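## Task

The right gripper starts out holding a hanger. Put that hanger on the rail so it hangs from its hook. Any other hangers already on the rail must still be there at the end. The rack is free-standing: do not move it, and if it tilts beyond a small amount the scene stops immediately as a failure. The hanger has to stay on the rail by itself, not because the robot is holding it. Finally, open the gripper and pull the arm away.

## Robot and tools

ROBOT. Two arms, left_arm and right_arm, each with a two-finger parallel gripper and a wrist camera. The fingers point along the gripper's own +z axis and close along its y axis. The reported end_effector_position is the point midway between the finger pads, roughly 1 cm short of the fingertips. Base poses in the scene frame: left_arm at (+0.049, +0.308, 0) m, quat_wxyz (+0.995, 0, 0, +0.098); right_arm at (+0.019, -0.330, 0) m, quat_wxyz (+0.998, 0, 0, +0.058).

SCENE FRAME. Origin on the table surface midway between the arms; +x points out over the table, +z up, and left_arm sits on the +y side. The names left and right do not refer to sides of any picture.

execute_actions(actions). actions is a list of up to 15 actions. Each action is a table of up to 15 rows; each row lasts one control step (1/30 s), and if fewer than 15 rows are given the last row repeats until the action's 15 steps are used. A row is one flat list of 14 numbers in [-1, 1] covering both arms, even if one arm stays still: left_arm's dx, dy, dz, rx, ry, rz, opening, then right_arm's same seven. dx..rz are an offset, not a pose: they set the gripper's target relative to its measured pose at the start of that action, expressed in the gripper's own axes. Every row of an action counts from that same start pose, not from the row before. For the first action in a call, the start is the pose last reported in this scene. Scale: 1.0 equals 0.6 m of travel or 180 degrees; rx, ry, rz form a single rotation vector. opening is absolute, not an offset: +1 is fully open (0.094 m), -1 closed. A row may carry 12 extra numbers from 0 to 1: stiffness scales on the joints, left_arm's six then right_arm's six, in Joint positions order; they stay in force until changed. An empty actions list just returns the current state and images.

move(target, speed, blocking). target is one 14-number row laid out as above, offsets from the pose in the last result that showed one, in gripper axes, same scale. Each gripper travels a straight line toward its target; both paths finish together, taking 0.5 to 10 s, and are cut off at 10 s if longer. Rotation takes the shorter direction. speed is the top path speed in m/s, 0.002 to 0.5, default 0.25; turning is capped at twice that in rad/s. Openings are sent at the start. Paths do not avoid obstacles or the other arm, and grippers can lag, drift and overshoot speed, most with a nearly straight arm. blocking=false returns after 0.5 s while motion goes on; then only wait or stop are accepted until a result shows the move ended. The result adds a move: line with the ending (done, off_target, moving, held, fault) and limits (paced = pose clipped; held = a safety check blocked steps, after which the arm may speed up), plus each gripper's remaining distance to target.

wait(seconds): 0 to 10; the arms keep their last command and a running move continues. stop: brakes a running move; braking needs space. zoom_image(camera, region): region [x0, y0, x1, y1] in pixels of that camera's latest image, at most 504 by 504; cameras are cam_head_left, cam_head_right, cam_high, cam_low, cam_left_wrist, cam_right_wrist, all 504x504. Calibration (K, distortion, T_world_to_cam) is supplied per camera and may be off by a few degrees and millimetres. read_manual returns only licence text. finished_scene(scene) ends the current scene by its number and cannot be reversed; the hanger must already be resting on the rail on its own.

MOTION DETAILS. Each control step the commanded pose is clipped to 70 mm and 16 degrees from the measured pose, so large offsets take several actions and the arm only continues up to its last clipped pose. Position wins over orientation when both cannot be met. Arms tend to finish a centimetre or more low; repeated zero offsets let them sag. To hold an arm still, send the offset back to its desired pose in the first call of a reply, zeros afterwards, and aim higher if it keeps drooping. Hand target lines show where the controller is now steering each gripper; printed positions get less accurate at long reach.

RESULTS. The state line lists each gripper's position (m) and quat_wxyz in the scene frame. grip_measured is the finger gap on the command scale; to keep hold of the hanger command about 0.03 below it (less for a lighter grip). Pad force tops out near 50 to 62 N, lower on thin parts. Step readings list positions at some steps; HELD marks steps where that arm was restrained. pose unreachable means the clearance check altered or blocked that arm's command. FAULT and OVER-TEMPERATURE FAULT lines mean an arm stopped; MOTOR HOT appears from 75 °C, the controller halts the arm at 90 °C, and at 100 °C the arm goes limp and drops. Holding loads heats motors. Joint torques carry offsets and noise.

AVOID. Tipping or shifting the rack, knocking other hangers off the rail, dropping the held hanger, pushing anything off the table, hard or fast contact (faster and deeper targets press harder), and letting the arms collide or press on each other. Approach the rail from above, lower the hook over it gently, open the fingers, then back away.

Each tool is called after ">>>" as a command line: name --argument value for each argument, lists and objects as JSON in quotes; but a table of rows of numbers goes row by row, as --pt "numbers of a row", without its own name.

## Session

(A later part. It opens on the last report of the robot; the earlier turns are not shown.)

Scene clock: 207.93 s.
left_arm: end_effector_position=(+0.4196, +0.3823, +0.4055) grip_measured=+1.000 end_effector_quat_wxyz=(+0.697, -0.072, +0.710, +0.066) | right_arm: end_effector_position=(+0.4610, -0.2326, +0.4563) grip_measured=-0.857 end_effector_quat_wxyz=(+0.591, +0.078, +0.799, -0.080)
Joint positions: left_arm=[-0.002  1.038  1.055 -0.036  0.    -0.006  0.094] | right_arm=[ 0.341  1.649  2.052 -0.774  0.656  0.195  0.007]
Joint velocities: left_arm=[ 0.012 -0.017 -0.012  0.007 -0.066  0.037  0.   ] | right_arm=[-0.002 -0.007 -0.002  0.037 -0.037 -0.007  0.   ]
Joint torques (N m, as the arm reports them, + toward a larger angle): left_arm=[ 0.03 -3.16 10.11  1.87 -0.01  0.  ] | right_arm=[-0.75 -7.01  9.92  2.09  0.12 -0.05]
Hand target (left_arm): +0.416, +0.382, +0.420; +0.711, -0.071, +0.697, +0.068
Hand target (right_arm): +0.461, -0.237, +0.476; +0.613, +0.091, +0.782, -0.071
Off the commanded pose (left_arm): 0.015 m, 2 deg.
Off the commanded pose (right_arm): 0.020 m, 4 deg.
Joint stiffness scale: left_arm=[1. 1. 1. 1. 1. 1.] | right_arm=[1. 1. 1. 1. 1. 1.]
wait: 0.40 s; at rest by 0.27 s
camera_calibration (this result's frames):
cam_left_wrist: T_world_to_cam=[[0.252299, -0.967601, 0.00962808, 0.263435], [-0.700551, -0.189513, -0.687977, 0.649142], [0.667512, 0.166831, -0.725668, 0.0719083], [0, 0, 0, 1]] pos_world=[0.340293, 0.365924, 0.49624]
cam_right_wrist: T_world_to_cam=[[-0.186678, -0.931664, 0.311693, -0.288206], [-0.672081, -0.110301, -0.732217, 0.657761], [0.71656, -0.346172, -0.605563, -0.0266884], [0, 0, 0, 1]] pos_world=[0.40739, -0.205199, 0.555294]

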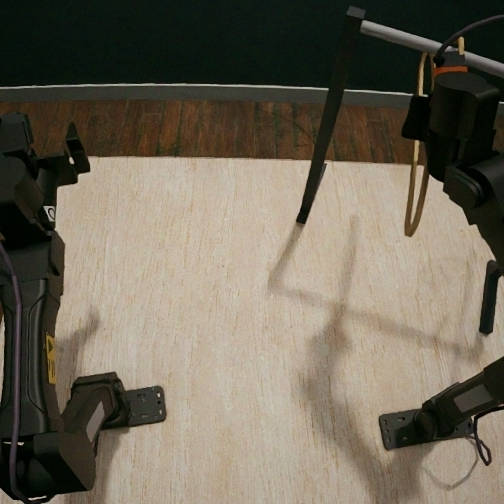

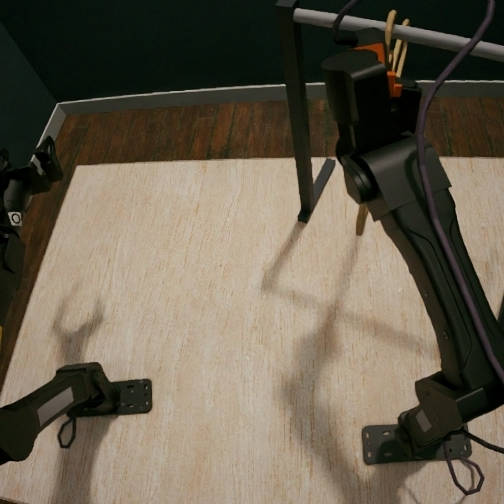

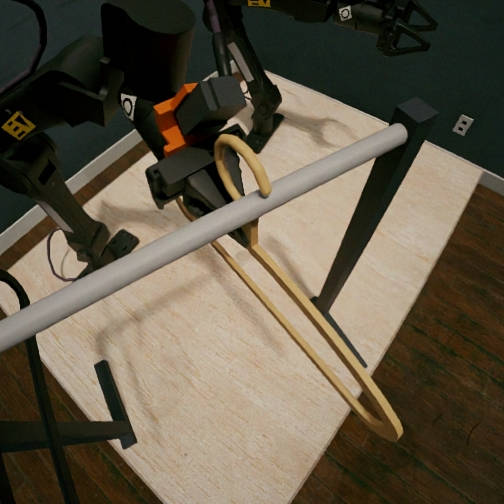

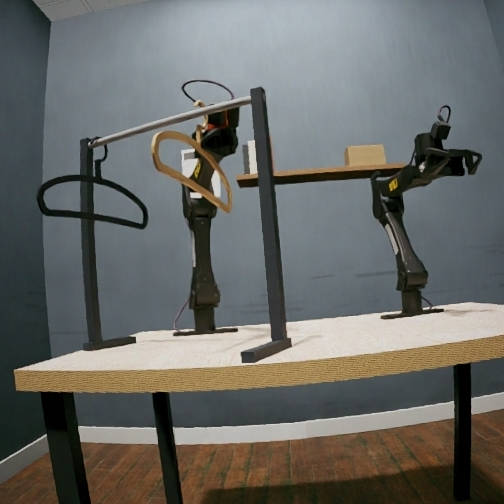

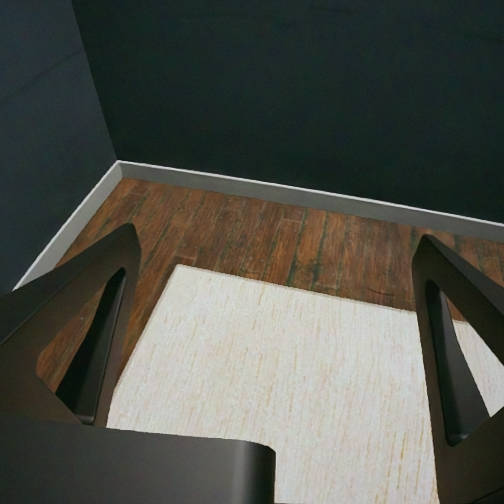

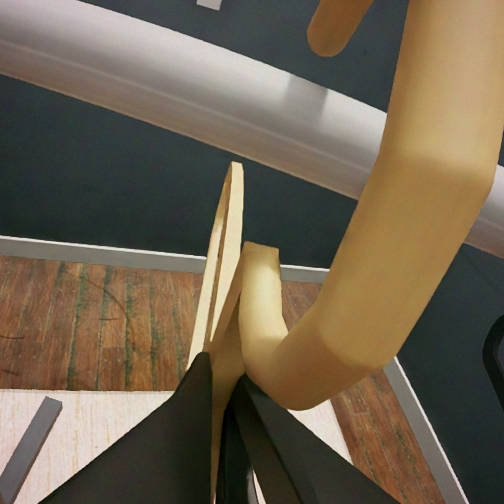

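>>> execute_actions --actions '[[[-0.025,0,-0.006,0,-0.012,0,1,-0.034,0,-0.009,0,-0.015,0.011,-0.88],[-0.025,0,-0.006,0,-0.012,0,1,-0.035,0,-0.007,0,-0.015,0.011,-0.88],[-0.025,0,-0.006,0,-0.012,0,1,-0.036,0,-0.005,0,-0.015,0.011,-0.88],[-0.025,0,-0.006,0,-0.012,0,1,-0.037,0,-0.002,0,-0.015,0.011,-0.88],[-0.025,0,-0.006,0,-0.012,0,1,-0.038,0,0.001,0,-0.015,0.011,-0.88],[-0.025,0,-0.006,0,-0.012,0,1,-0.039,0,0.004,0,-0.015,0.011,-0.88],[-0.025,0,-0.006,0,-0.012,0,1,-0.040,0,0.007,0,-0.015,0.011,-0.88],[-0.025,0,-0.006,0,-0.012,0,1,-0.041,0,0.010,0,-0.015,0.011,-0.88],[-0.025,0,-0.006,0,-0.012,0,1,-0.042,0,0.013,0,-0.015,0.011,-0.88],[-0.025,0,-0.006,0,-0.012,0,1,-0.043,0,0.016,0,-0.015,0.011,-0.88],[-0.025,0,-0.006,0,-0.012,0,1,-0.044,0,0.019,0,-0.015,0.011,-0.88],[-0.025,0,-0.006,0,-0.012,0,1,-0.045,0,0.022,0,-0.015,0.011,-0.88],[-0.025,0,-0.006,0,-0.012,0,1,-0.045,0,0.024,0,-0.015,0.011,-0.88],[-0.025,0,-0.006,0,-0.012,0,1,-0.046,0,0.026,0,-0.015,0.011,-0.88]]]'

>>> wait --seconds 0.4

>>> zoom_image --camera "cam_low" --region '[150, 80, 280, 190]'

>>> zoom_image --camera "cam_high" --region '[150, 60, 400, 310]'

Scene clock: 241.37 s.
left_arm: end_effector_position=(+0.4196, +0.3823, +0.4055) grip_measured=+1.000 end_effector_quat_wxyz=(+0.697, -0.072, +0.710, +0.066) | right_arm: end_effector_position=(+0.4802, -0.2342, +0.4659) grip_measured=-0.857 end_effector_quat_wxyz=(+0.600, +0.085, +0.792, -0.077)
Joint positions: left_arm=[-0.002  1.038  1.055 -0.036  0.    -0.006  0.094] | right_arm=[ 0.313  1.728  2.165 -0.778  0.637  0.187  0.007]
Joint velocities: left_arm=[-0.012 -0.007 -0.022  0.022  0.022  0.051  0.   ] | right_arm=[-0.09   0.168  0.129 -0.007 -0.168 -0.037  0.   ]
Joint torques (N m, as the arm reports them, + toward a larger angle): left_arm=[ 0.06 -3.15 10.1   1.87 -0.01  0.  ] | right_arm=[-0.58 -7.42  9.36  1.97  0.14 -0.14]
Hand target (left_arm): +0.416, +0.382, +0.420; +0.710, -0.071, +0.697, +0.068
Hand target (right_arm): +0.483, -0.237, +0.478; +0.612, +0.089, +0.782, -0.072
Off the commanded pose (left_arm): 0.015 m, 2 deg.
Off the commanded pose (right_arm): 0.013 m, 2 deg.
Joint stiffness scale: left_arm=[1. 1. 1. 1. 1. 1.] | right_arm=[1. 1. 1. 1. 1. 1.]
Step readings (end_effector_position):
0: left_arm (+0.4196, +0.3823, +0.4055) | right_arm (+0.4610, -0.2326, +0.4563)
1: left_arm (+0.4196, +0.3823, +0.4055) | right_arm (+0.4611, -0.2325, +0.4570)
2: left_arm (+0.4196, +0.3823, +0.4055) | right_arm (+0.4616, -0.2323, +0.4586)
4: left_arm (+0.4196, +0.3823, +0.4055) | right_arm (+0.4631, -0.2316, +0.4625)
8: left_arm (+0.4196, +0.3823, +0.4055) | right_arm (+0.4667, -0.2304, +0.4679)
15: end_effector_position above
camera_calibration (this result's frames):
cam_left_wrist: T_world_to_cam=[[0.252299, -0.967601, 0.00962808, 0.263435], [-0.700551, -0.189513, -0.687977, 0.649142], [0.667512, 0.166831, -0.725668, 0.0719083], [0, 0, 0, 1]] pos_world=[0.340293, 0.365924, 0.49624]
cam_right_wrist: T_world_to_cam=[[-0.20053, -0.933811, 0.296284, -0.275718], [-0.656073, -0.096597, -0.74849, 0.680638], [0.727569, -0.344479, -0.593277, -0.0457726], [0, 0, 0, 1]] pos_world=[0.424561, -0.207489, 0.563986]

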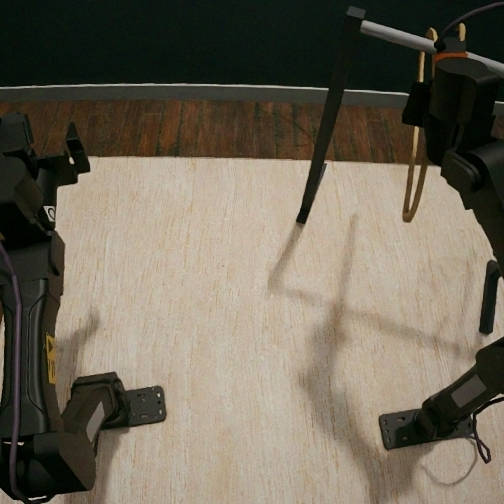

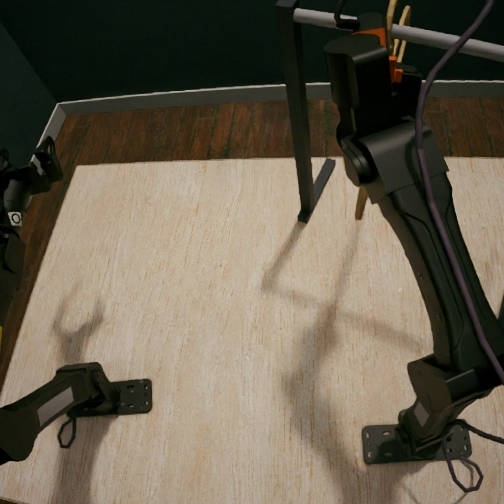

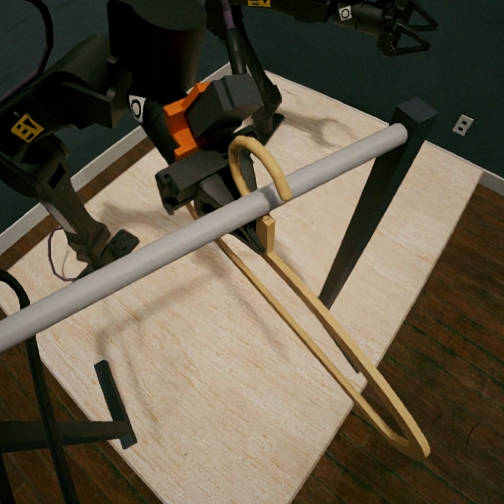

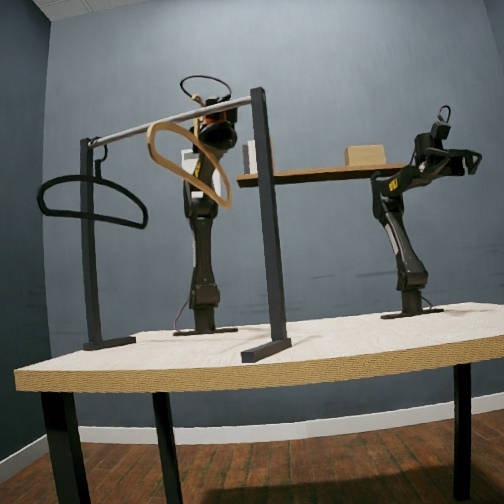

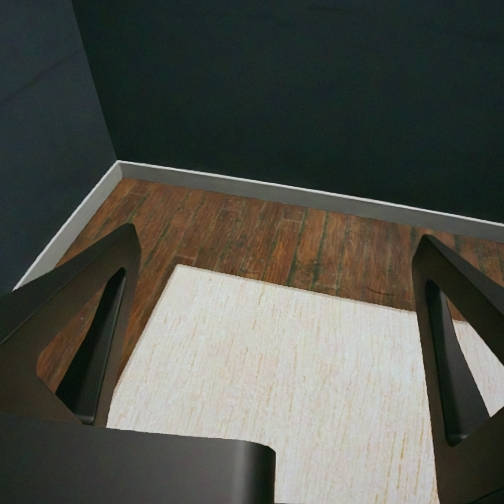

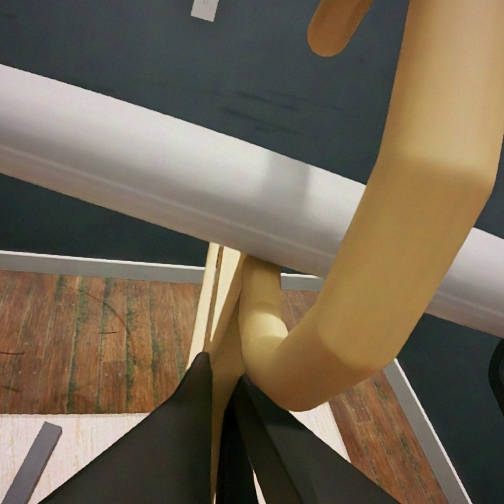

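Scene clock: 241.77 s.
left_arm: end_effector_position=(+0.4196, +0.3823, +0.4055) grip_measured=+1.000 end_effector_quat_wxyz=(+0.697, -0.072, +0.710, +0.066) | right_arm: end_effector_position=(+0.4839, -0.2328, +0.4623) grip_measured=-0.857 end_effector_quat_wxyz=(+0.597, +0.082, +0.795, -0.077)
Joint positions: left_arm=[-0.002  1.038  1.055 -0.036  0.    -0.006  0.094] | right_arm=[ 0.31   1.739  2.168 -0.778  0.627  0.184  0.007]
Joint velocities: left_arm=[-0.017 -0.002  0.007 -0.007  0.007  0.037  0.   ] | right_arm=[ 0.022  0.012 -0.032 -0.066 -0.022 -0.037  0.001]
Joint torques (N m, as the arm reports them, + toward a larger angle): left_arm=[ 0.05 -3.18 10.11  1.87  0.    0.  ] | right_arm=[-0.73 -7.69  9.59  1.97  0.09 -0.07]
Hand target (left_arm): +0.416, +0.382, +0.420; +0.710, -0.071, +0.697, +0.068
Hand target (right_arm): +0.483, -0.237, +0.478; +0.612, +0.089, +0.782, -0.072
Off the commanded pose (left_arm): 0.015 m, 2 deg.
Off the commanded pose (right_arm): 0.017 m, 2 deg.
Joint stiffness scale: left_arm=[1. 1. 1. 1. 1. 1.] | right_arm=[1. 1. 1. 1. 1. 1.]
wait: 0.40 s; at rest by 0.27 s
camera_calibration (this result's frames):
cam_left_wrist: T_world_to_cam=[[0.252299, -0.967601, 0.00962808, 0.263435], [-0.700551, -0.189513, -0.687977, 0.649142], [0.667512, 0.166831, -0.725668, 0.0719083], [0, 0, 0, 1]] pos_world=[0.340293, 0.365924, 0.49624]
cam_right_wrist: T_world_to_cam=[[-0.192358, -0.934081, 0.300818, -0.278698], [-0.661851, -0.102839, -0.742548, 0.679049], [0.724536, -0.341931, -0.59844, -0.0457157], [0, 0, 0, 1]] pos_world=[0.428942, -0.206125, 0.560706]

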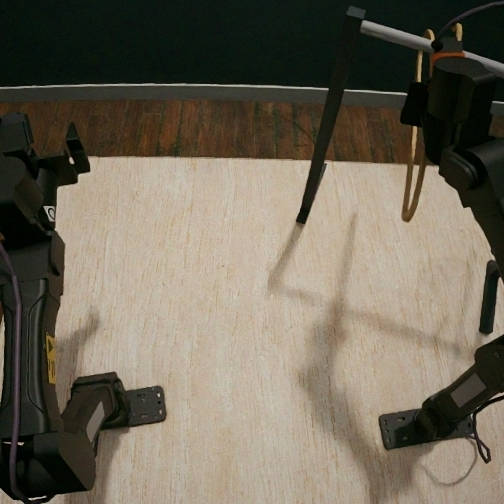

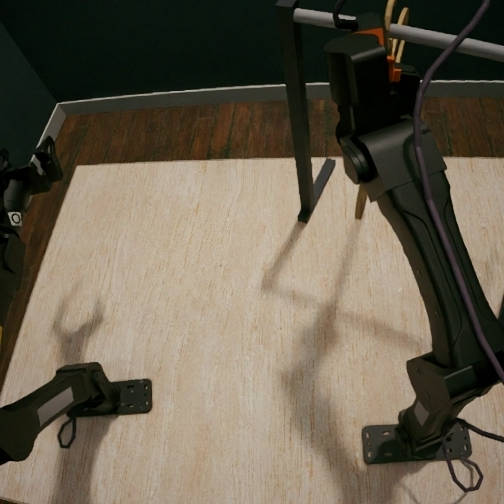

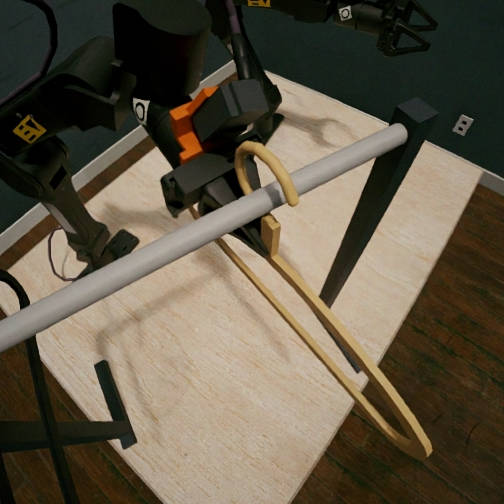

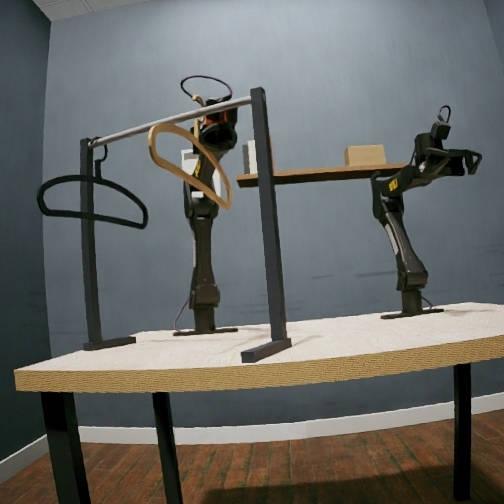

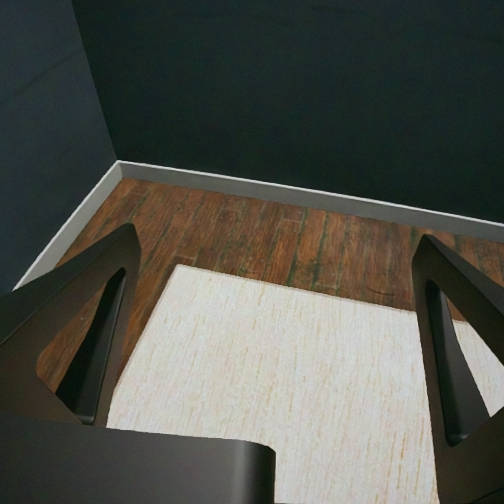

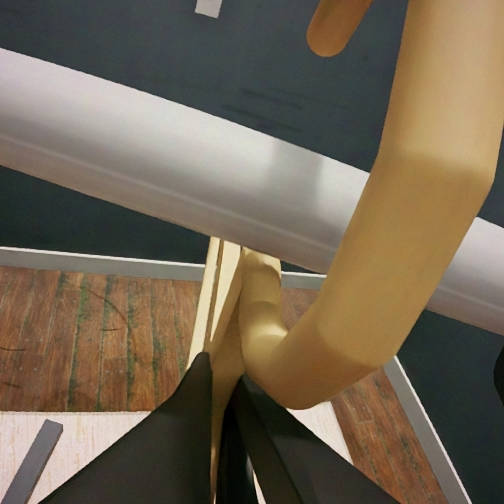

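Region (150, 80, 280, 190) of cam_low's 504x504 image, scaled by 3.877, with more detail than that image has; it fills the top 426 rows of this view, and the rest is white.

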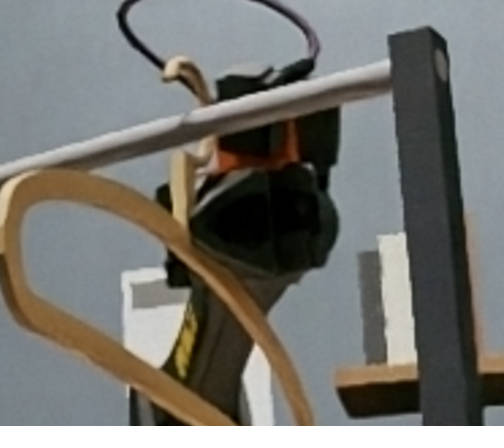

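Region (150, 60, 400, 310) of cam_high's 504x504 image, scaled by 2.016, with more detail than that image has.

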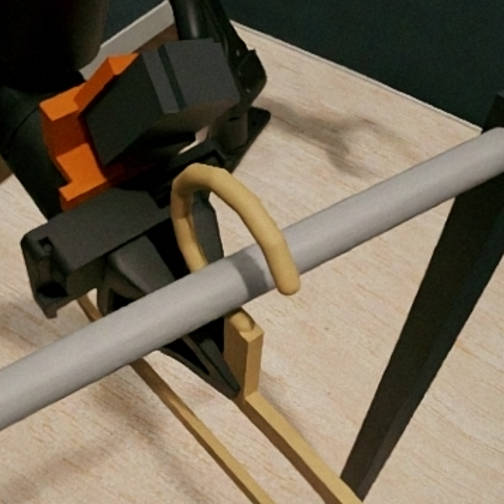

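>>> execute_actions --actions '[[[-0.025,0,-0.006,0,-0.012,0,1,-0.023,0,-0.0075,0,-0.010,0.01,-0.88],[-0.025,0,-0.006,0,-0.012,0,1,-0.020,0,-0.0075,0,-0.008,0.01,-0.88],[-0.025,0,-0.006,0,-0.012,0,1,-0.017,0,-0.0075,0,-0.006,0.01,-0.88],[-0.025,0,-0.006,0,-0.012,0,1,-0.014,0,-0.008,0,-0.004,0.01,-0.88],[-0.025,0,-0.006,0,-0.012,0,1,-0.011,0,-0.008,0,-0.002,0.01,-0.88],[-0.025,0,-0.006,0,-0.012,0,1,-0.008,0,-0.008,0,0,0.01,-0.88],[-0.025,0,-0.006,0,-0.012,0,1,-0.005,0,-0.008,0,0.002,0.01,-0.88],[-0.025,0,-0.006,0,-0.012,0,1,-0.003,0,-0.008,0,0.004,0.01,-0.88],[-0.025,0,-0.006,0,-0.012,0,1,-0.001,0,-0.008,0,0.006,0.01,-0.88],[-0.025,0,-0.006,0,-0.012,0,1,0.001,0,-0.008,0,0.008,0.01,-0.88],[-0.025,0,-0.006,0,-0.012,0,1,0.003,0,-0.008,0,0.009,0.01,-0.88],[-0.025,0,-0.006,0,-0.012,0,1,0.005,0,-0.008,0,0.010,0.01,-0.88],[-0.025,0,-0.006,0,-0.012,0,1,0.006,0,-0.008,0,0.011,0.01,-0.88],[-0.025,0,-0.006,0,-0.012,0,1,0.007,0,-0.008,0,0.012,0.01,-0.88]]]'

>>> wait --seconds 0.5

>>> zoom_image --camera "cam_low" --region '[150, 80, 280, 190]'

>>> zoom_image --camera "cam_high" --region '[150, 60, 400, 310]'

Scene clock: 261.57 s.
left_arm: end_effector_position=(+0.4196, +0.3823, +0.4055) grip_measured=+1.000 end_effector_quat_wxyz=(+0.697, -0.072, +0.710, +0.066) | right_arm: end_effector_position=(+0.4795, -0.2345, +0.4530) grip_measured=-0.857 end_effector_quat_wxyz=(+0.578, +0.088, +0.807, -0.076)
Joint positions: left_arm=[-0.002  1.038  1.055 -0.036  0.    -0.006  0.094] | right_arm=[ 0.31   1.745  2.187 -0.847  0.626  0.223  0.007]
Joint velocities: left_arm=[ 0.002 -0.002 -0.012 -0.007 -0.037 -0.037  0.   ] | right_arm=[ 0.002 -0.022  0.037 -0.125 -0.066  0.066  0.001]
Joint torques (N m, as the arm reports them, + toward a larger angle): left_arm=[ 0.03 -3.2  10.08  1.87 -0.01  0.  ] | right_arm=[ 0.63 -6.77  9.66  1.88  0.17  0.  ]
Hand target (left_arm): +0.416, +0.382, +0.420; +0.710, -0.071, +0.697, +0.068
Hand target (right_arm): +0.478, -0.232, +0.459; +0.583, +0.095, +0.804, -0.066
Off the commanded pose (left_arm): 0.015 m, 2 deg.
Off the commanded pose (right_arm): 0.007 m, 2 deg.
Joint stiffness scale: left_arm=[1. 1. 1. 1. 1. 1.] | right_arm=[1. 1. 1. 1. 1. 1.]
Step readings (end_effector_position):
0: left_arm (+0.4196, +0.3823, +0.4055) | right_arm (+0.4839, -0.2327, +0.4622)
1: left_arm (+0.4196, +0.3823, +0.4055) | right_arm (+0.4840, -0.2327, +0.4623)
2: left_arm (+0.4196, +0.3823, +0.4055) | right_arm (+0.4841, -0.2326, +0.4629)
4: left_arm (+0.4196, +0.3823, +0.4055) | right_arm (+0.4840, -0.2327, +0.4638)
8: left_arm (+0.4196, +0.3823, +0.4055) | right_arm (+0.4827, -0.2333, +0.4605)
15: end_effector_position above
camera_calibration (this result's frames):
cam_left_wrist: T_world_to_cam=[[0.252299, -0.967601, 0.00962808, 0.263435], [-0.700551, -0.189513, -0.687977, 0.649142], [0.667512, 0.166831, -0.725668, 0.0719083], [0, 0, 0, 1]] pos_world=[0.340293, 0.365924, 0.49624]
cam_right_wrist: T_world_to_cam=[[-0.188575, -0.936168, 0.296698, -0.278797], [-0.694395, -0.0865307, -0.714372, 0.675779], [0.694446, -0.340738, -0.633753, -0.0179158], [0, 0, 0, 1]] pos_world=[0.429125, -0.208629, 0.554122]

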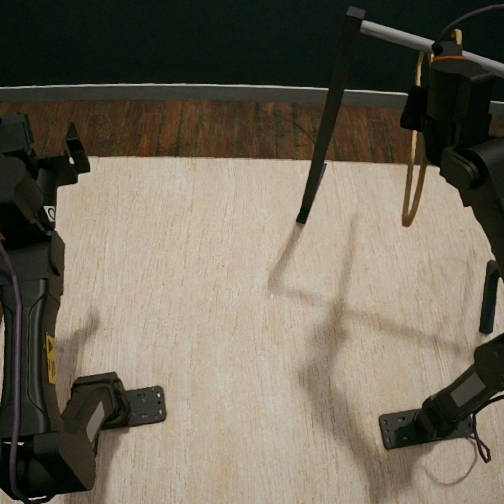

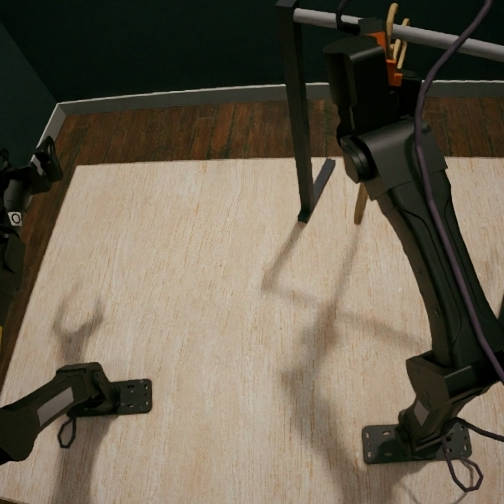

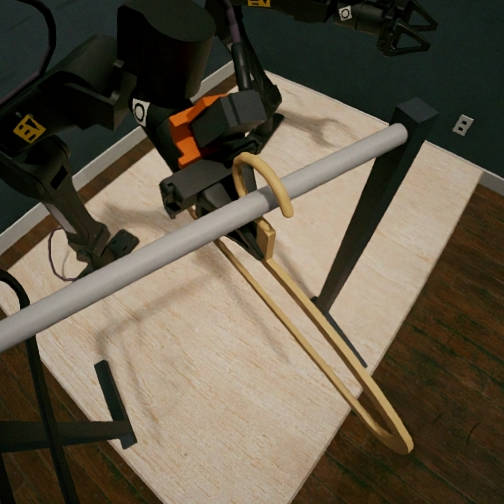

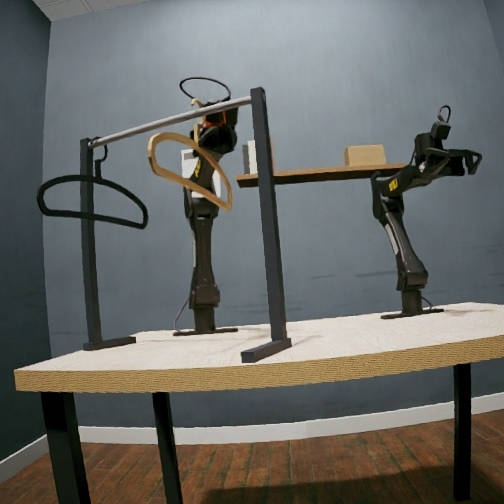

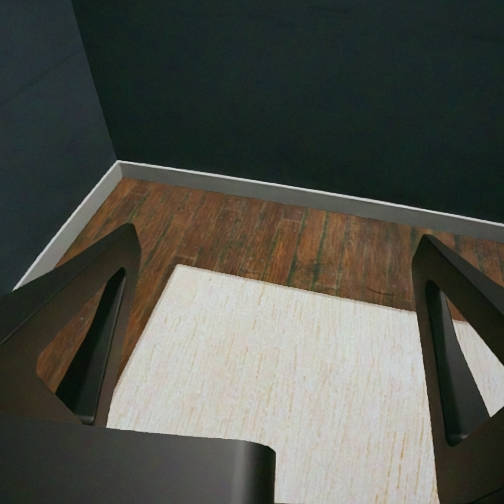

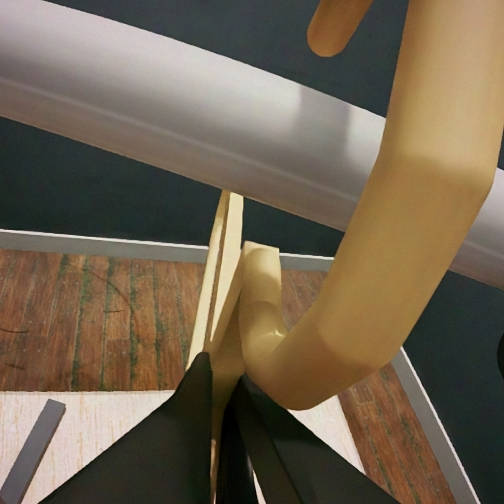

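Scene clock: 262.07 s.
left_arm: end_effector_position=(+0.4196, +0.3823, +0.4055) grip_measured=+1.000 end_effector_quat_wxyz=(+0.697, -0.072, +0.710, +0.066) | right_arm: end_effector_position=(+0.4779, -0.2349, +0.4506) grip_measured=-0.857 end_effector_quat_wxyz=(+0.573, +0.089, +0.811, -0.076)
Joint positions: left_arm=[-0.002  1.038  1.055 -0.036  0.    -0.006  0.094] | right_arm=[ 0.31   1.745  2.19  -0.865  0.624  0.234  0.007]
Joint velocities: left_arm=[-0.007  0.002 -0.012  0.022 -0.007 -0.081  0.   ] | right_arm=[-0.007 -0.012  0.012  0.022  0.051 -0.022  0.   ]
Joint torques (N m, as the arm reports them, + toward a larger angle): left_arm=[ 0.05 -3.18 10.1   1.88  0.    0.01] | right_arm=[ 0.58 -6.94  9.35  1.81  0.16  0.06]
Hand target (left_arm): +0.416, +0.382, +0.420; +0.710, -0.071, +0.697, +0.068
Hand target (right_arm): +0.478, -0.232, +0.459; +0.583, +0.096, +0.804, -0.066
Off the commanded pose (left_arm): 0.015 m, 2 deg.
Off the commanded pose (right_arm): 0.010 m, 2 deg.
Joint stiffness scale: left_arm=[1. 1. 1. 1. 1. 1.] | right_arm=[1. 1. 1. 1. 1. 1.]
wait: 0.50 s; at rest by 0.23 s
camera_calibration (this result's frames):
cam_left_wrist: T_world_to_cam=[[0.252299, -0.967601, 0.00962808, 0.263435], [-0.700551, -0.189513, -0.687977, 0.649142], [0.667512, 0.166831, -0.725668, 0.0719083], [0, 0, 0, 1]] pos_world=[0.340293, 0.365924, 0.49624]
cam_right_wrist: T_world_to_cam=[[-0.187004, -0.936944, 0.295238, -0.279099], [-0.702717, -0.0824251, -0.706679, 0.67441], [0.686454, -0.339621, -0.642992, -0.0102583], [0, 0, 0, 1]] pos_world=[0.428769, -0.209396, 0.552396]

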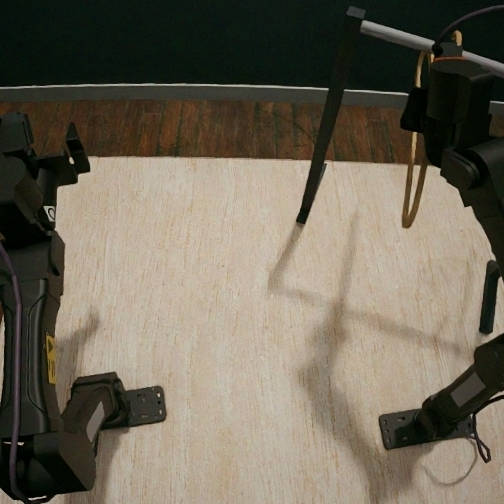

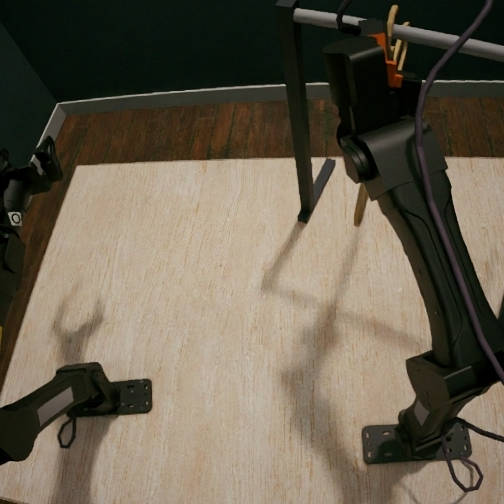

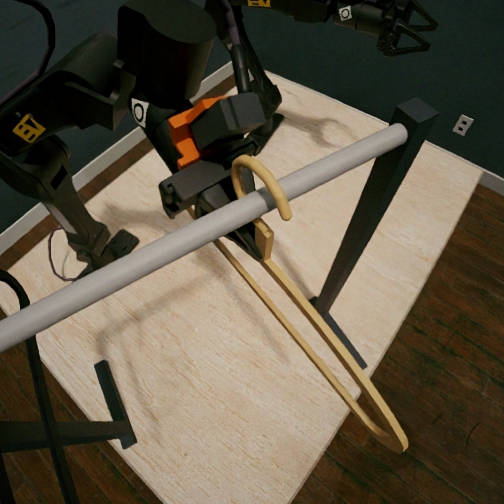

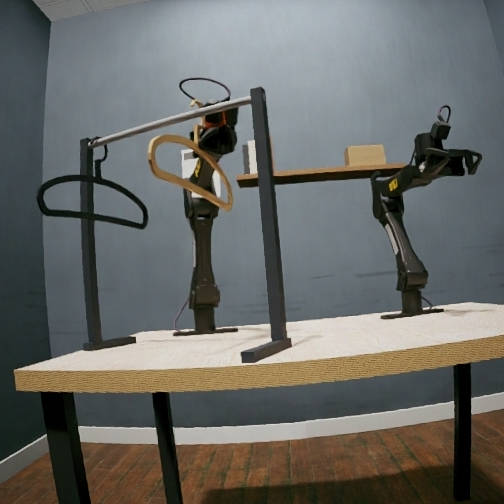

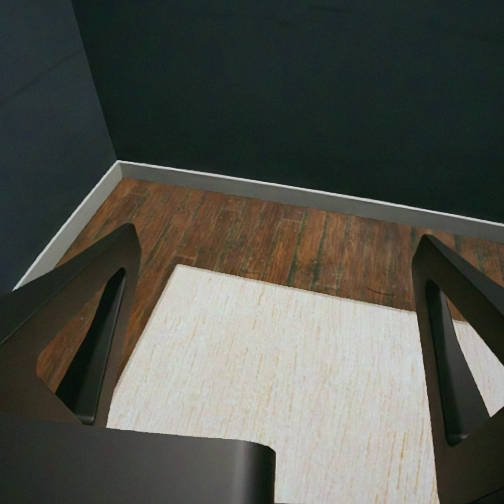

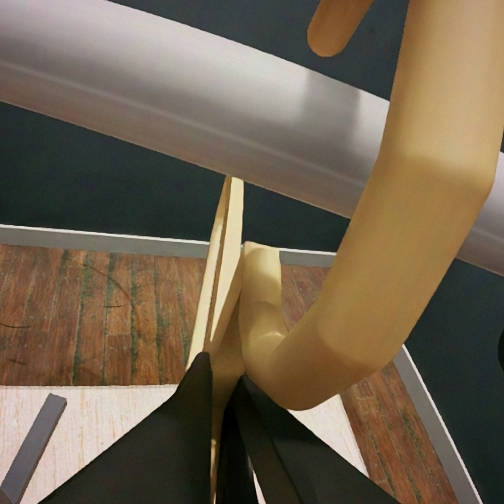

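Region (150, 80, 280, 190) of cam_low's 504x504 image, scaled by 3.877, with more detail than that image has; it fills the top 426 rows of this view, and the rest is white.

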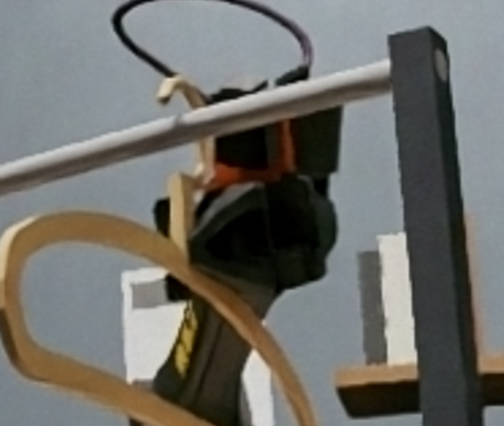

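Region (150, 60, 400, 310) of cam_high's 504x504 image, scaled by 2.016, with more detail than that image has.

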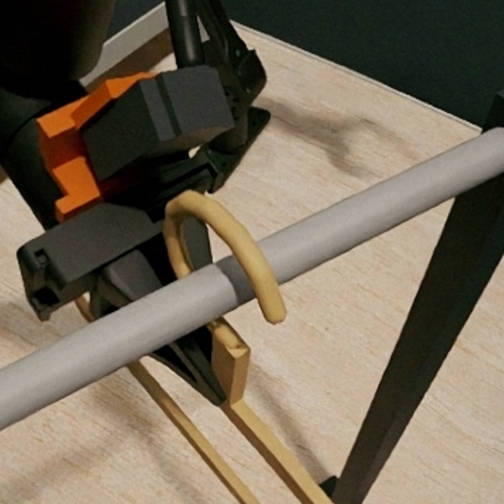

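>>> execute_actions --actions '[[[-0.025,0,-0.006,0,-0.012,0,1,-0.012,0,-0.004,0,-0.007,0.008,-0.88],[-0.025,0,-0.006,0,-0.012,0,1,-0.010,0,-0.004,0,-0.007,0.008,-0.88],[-0.025,0,-0.006,0,-0.012,0,1,-0.008,0,-0.003,0,-0.007,0.008,-0.88],[-0.025,0,-0.006,0,-0.012,0,1,-0.006,0,-0.002,0,-0.007,0.008,-0.88],[-0.025,0,-0.006,0,-0.012,0,1,-0.005,0,-0.002,0,-0.007,0.008,-0.88],[-0.025,0,-0.006,0,-0.012,0,1,-0.004,0,-0.001,0,-0.007,0.008,-0.88],[-0.025,0,-0.006,0,-0.012,0,1,-0.003,0,-0.001,0,-0.007,0.008,-0.88],[-0.025,0,-0.006,0,-0.012,0,1,-0.002,0,0,0,-0.007,0.008,-0.88],[-0.025,0,-0.006,0,-0.012,0,1,-0.001,0,0,0,-0.007,0.008,-0.88],[-0.025,0,-0.006,0,-0.012,0,1,0.0,0,0,0,-0.007,0.008,-0.88],[-0.025,0,-0.006,0,-0.012,0,1,0.001,0,0.001,0,-0.007,0.008,-0.88],[-0.025,0,-0.006,0,-0.012,0,1,0.002,0,0.001,0,-0.007,0.008,-0.88]]]'

>>> wait --seconds 0.4

>>> zoom_image --camera "cam_low" --region '[150, 80, 280, 190]'

>>> zoom_image --camera "cam_high" --region '[150, 60, 400, 310]'

Scene clock: 279.67 s.
left_arm: end_effector_position=(+0.4196, +0.3823, +0.4055) grip_measured=+1.000 end_effector_quat_wxyz=(+0.697, -0.072, +0.710, +0.066) | right_arm: end_effector_position=(+0.4839, -0.2325, +0.4339) grip_measured=-0.857 end_effector_quat_wxyz=(+0.564, +0.086, +0.817, -0.081)
Joint positions: left_arm=[-0.002  1.038  1.055 -0.036  0.    -0.006  0.094] | right_arm=[ 0.31   1.745  2.132 -0.833  0.626  0.235  0.007]
Joint velocities: left_arm=[ 0.007 -0.007 -0.017 -0.037 -0.066 -0.007  0.   ] | right_arm=[-0.022  0.017 -0.051  0.022 -0.037 -0.022 -0.   ]
Joint torques (N m, as the arm reports them, + toward a larger angle): left_arm=[ 0.06 -3.19 10.09  1.88 -0.01  0.  ] | right_arm=[  0.34 -10.49   6.49   1.97   0.14   0.06]
Hand target (left_arm): +0.416, +0.382, +0.420; +0.710, -0.071, +0.697, +0.068
Hand target (right_arm): +0.478, -0.235, +0.449; +0.583, +0.099, +0.804, -0.070
Off the commanded pose (left_arm): 0.015 m, 2 deg.
Off the commanded pose (right_arm): 0.017 m, 3 deg.
Joint stiffness scale: left_arm=[1. 1. 1. 1. 1. 1.] | right_arm=[1. 1. 1. 1. 1. 1.]
Step readings (end_effector_position):
0: left_arm (+0.4196, +0.3823, +0.4055) | right_arm (+0.4779, -0.2350, +0.4506)
1: left_arm (+0.4196, +0.3823, +0.4055) | right_arm (+0.4779, -0.2350, +0.4506)
2: left_arm (+0.4196, +0.3823, +0.4055) | right_arm (+0.4779, -0.2350, +0.4506)
4: left_arm (+0.4196, +0.3823, +0.4055) | right_arm (+0.4781, -0.2348, +0.4498)
8: left_arm (+0.4196, +0.3823, +0.4055) | right_arm (+0.4801, -0.2340, +0.4410)
15: end_effector_position above
camera_calibration (this result's frames):
cam_left_wrist: T_world_to_cam=[[0.252299, -0.967601, 0.00962808, 0.263435], [-0.700551, -0.189513, -0.687977, 0.649142], [0.667512, 0.166831, -0.725668, 0.0719083], [0, 0, 0, 1]] pos_world=[0.340293, 0.365924, 0.49624]
cam_right_wrist: T_world_to_cam=[[-0.181883, -0.933629, 0.308635, -0.278248], [-0.719128, -0.0877749, -0.689312, 0.666149], [0.670652, -0.347322, -0.655434, -0.0130196], [0, 0, 0, 1]] pos_world=[0.437169, -0.205831, 0.536528]

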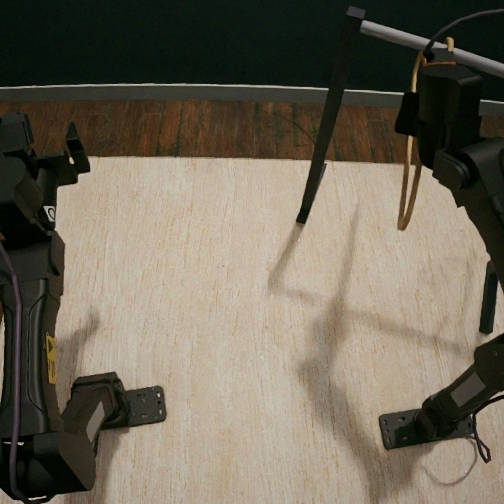

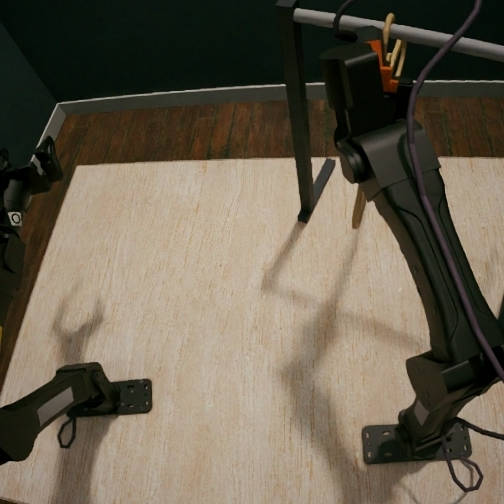

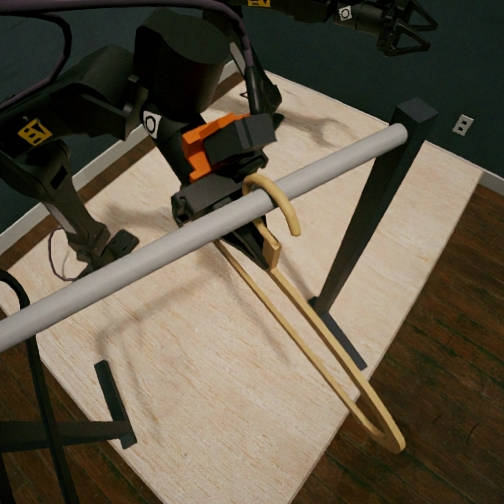

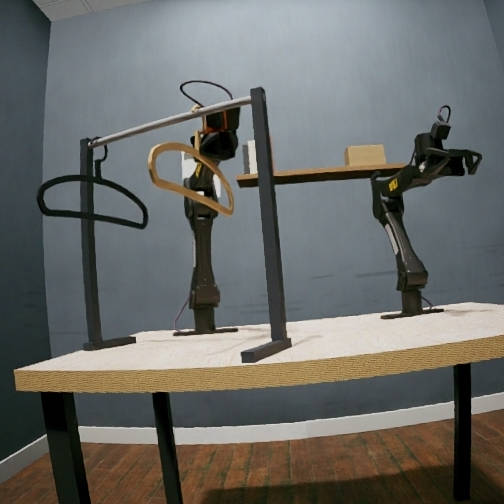

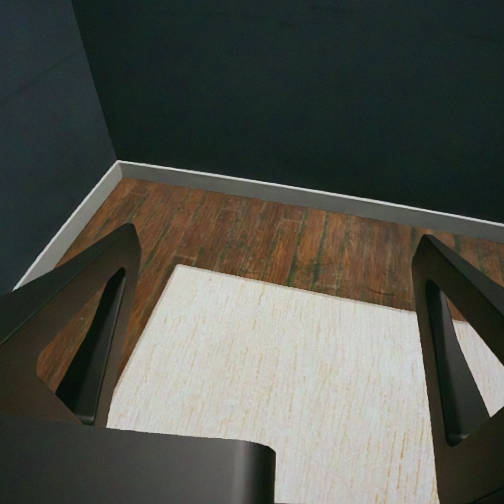

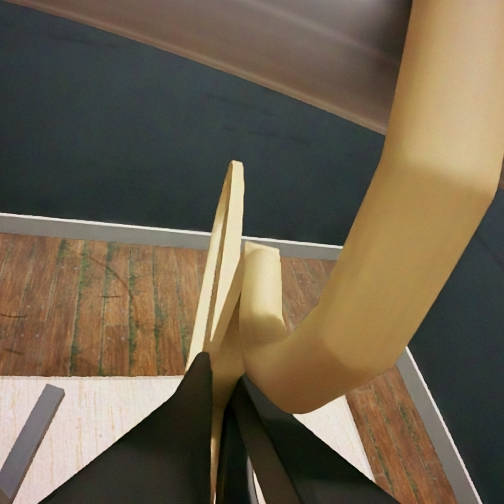

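Scene clock: 280.07 s.
left_arm: end_effector_position=(+0.4196, +0.3823, +0.4055) grip_measured=+1.000 end_effector_quat_wxyz=(+0.697, -0.072, +0.710, +0.066) | right_arm: end_effector_position=(+0.4846, -0.2321, +0.4340) grip_measured=-0.857 end_effector_quat_wxyz=(+0.566, +0.087, +0.816, -0.080)
Joint positions: left_arm=[-0.002  1.038  1.055 -0.036  0.    -0.006  0.094] | right_arm=[ 0.31   1.745  2.129 -0.826  0.626  0.236  0.007]
Joint velocities: left_arm=[ 0.012  0.012 -0.012 -0.022  0.022 -0.11   0.   ] | right_arm=[-0.012 -0.007 -0.012  0.022  0.066  0.022 -0.001]
Joint torques (N m, as the arm reports them, + toward a larger angle): left_arm=[ 0.04 -3.19 10.14  1.87  0.    0.  ] | right_arm=[  0.12 -10.3    6.35   1.99   0.17   0.05]
Hand target (left_arm): +0.416, +0.382, +0.420; +0.710, -0.071, +0.697, +0.068
Hand target (right_arm): +0.478, -0.235, +0.449; +0.583, +0.099, +0.804, -0.070
Off the commanded pose (left_arm): 0.015 m, 2 deg.
Off the commanded pose (right_arm): 0.017 m, 3 deg.
Joint stiffness scale: left_arm=[1. 1. 1. 1. 1. 1.] | right_arm=[1. 1. 1. 1. 1. 1.]
wait: 0.40 s; at rest by 0.17 s
camera_calibration (this result's frames):
cam_left_wrist: T_world_to_cam=[[0.252299, -0.967601, 0.00962808, 0.263435], [-0.700551, -0.189513, -0.687977, 0.649142], [0.667512, 0.166831, -0.725668, 0.0719083], [0, 0, 0, 1]] pos_world=[0.340293, 0.365924, 0.49624]
cam_right_wrist: T_world_to_cam=[[-0.183101, -0.934196, 0.306188, -0.276319], [-0.71668, -0.0863497, -0.692036, 0.667111], [0.672936, -0.346151, -0.653709, -0.0149026], [0, 0, 0, 1]] pos_world=[0.437539, -0.20569, 0.536528]

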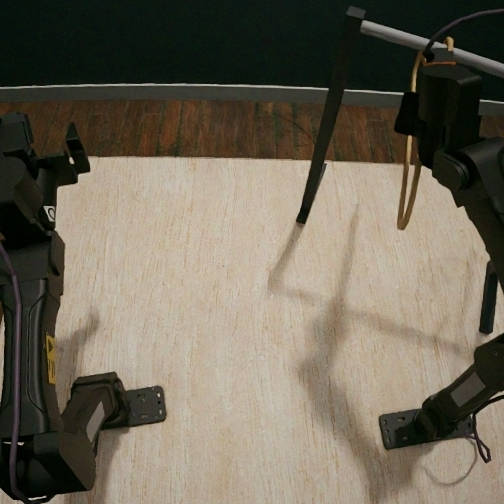

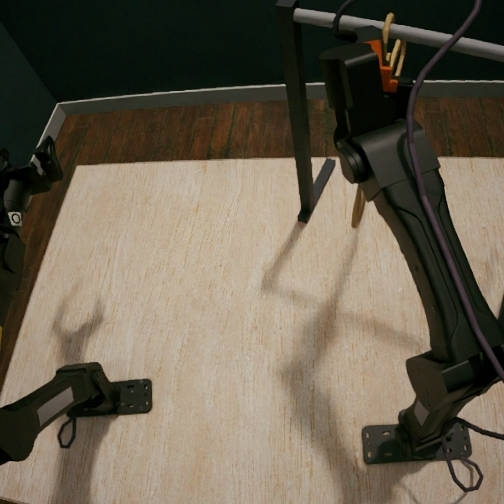

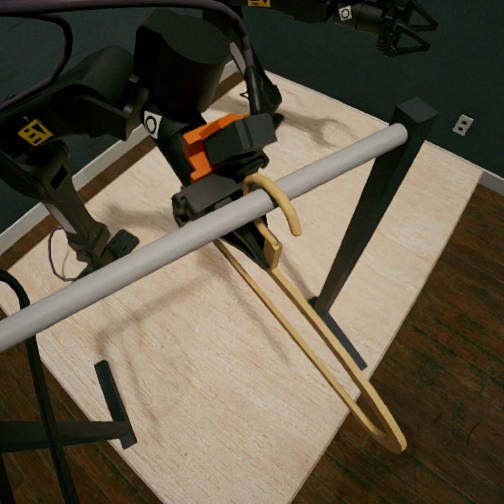

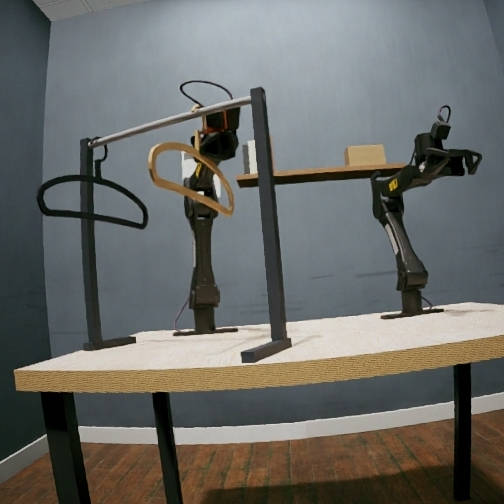

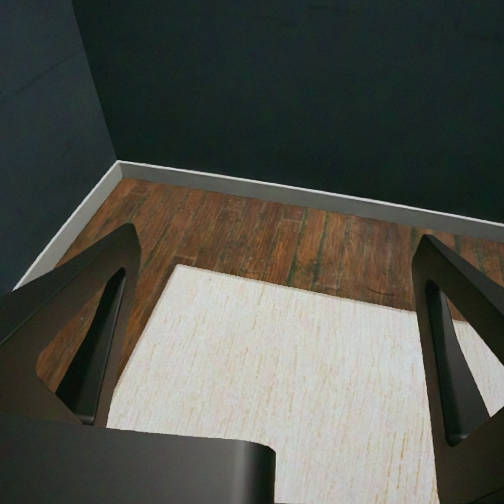

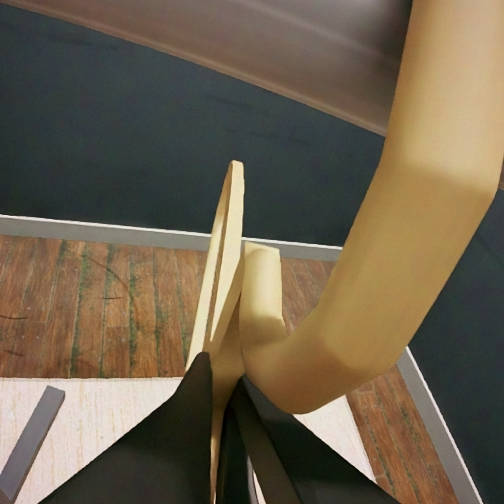

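Region (150, 80, 280, 190) of cam_low's 504x504 image, scaled by 3.877, with more detail than that image has; it fills the top 426 rows of this view, and the rest is white.

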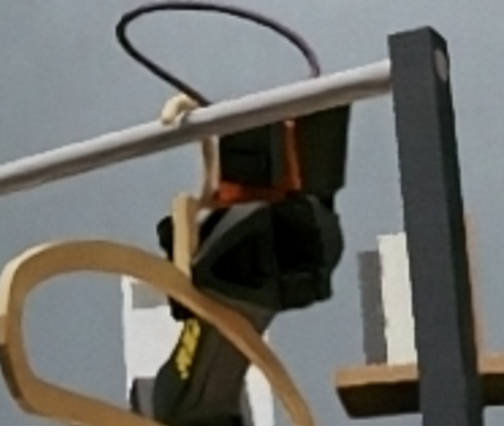

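Region (150, 60, 400, 310) of cam_high's 504x504 image, scaled by 2.016, with more detail than that image has.

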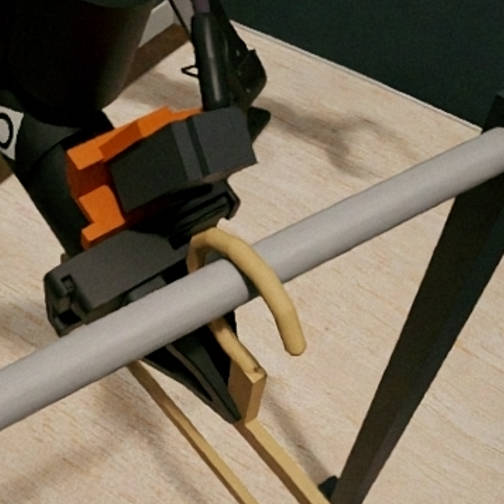

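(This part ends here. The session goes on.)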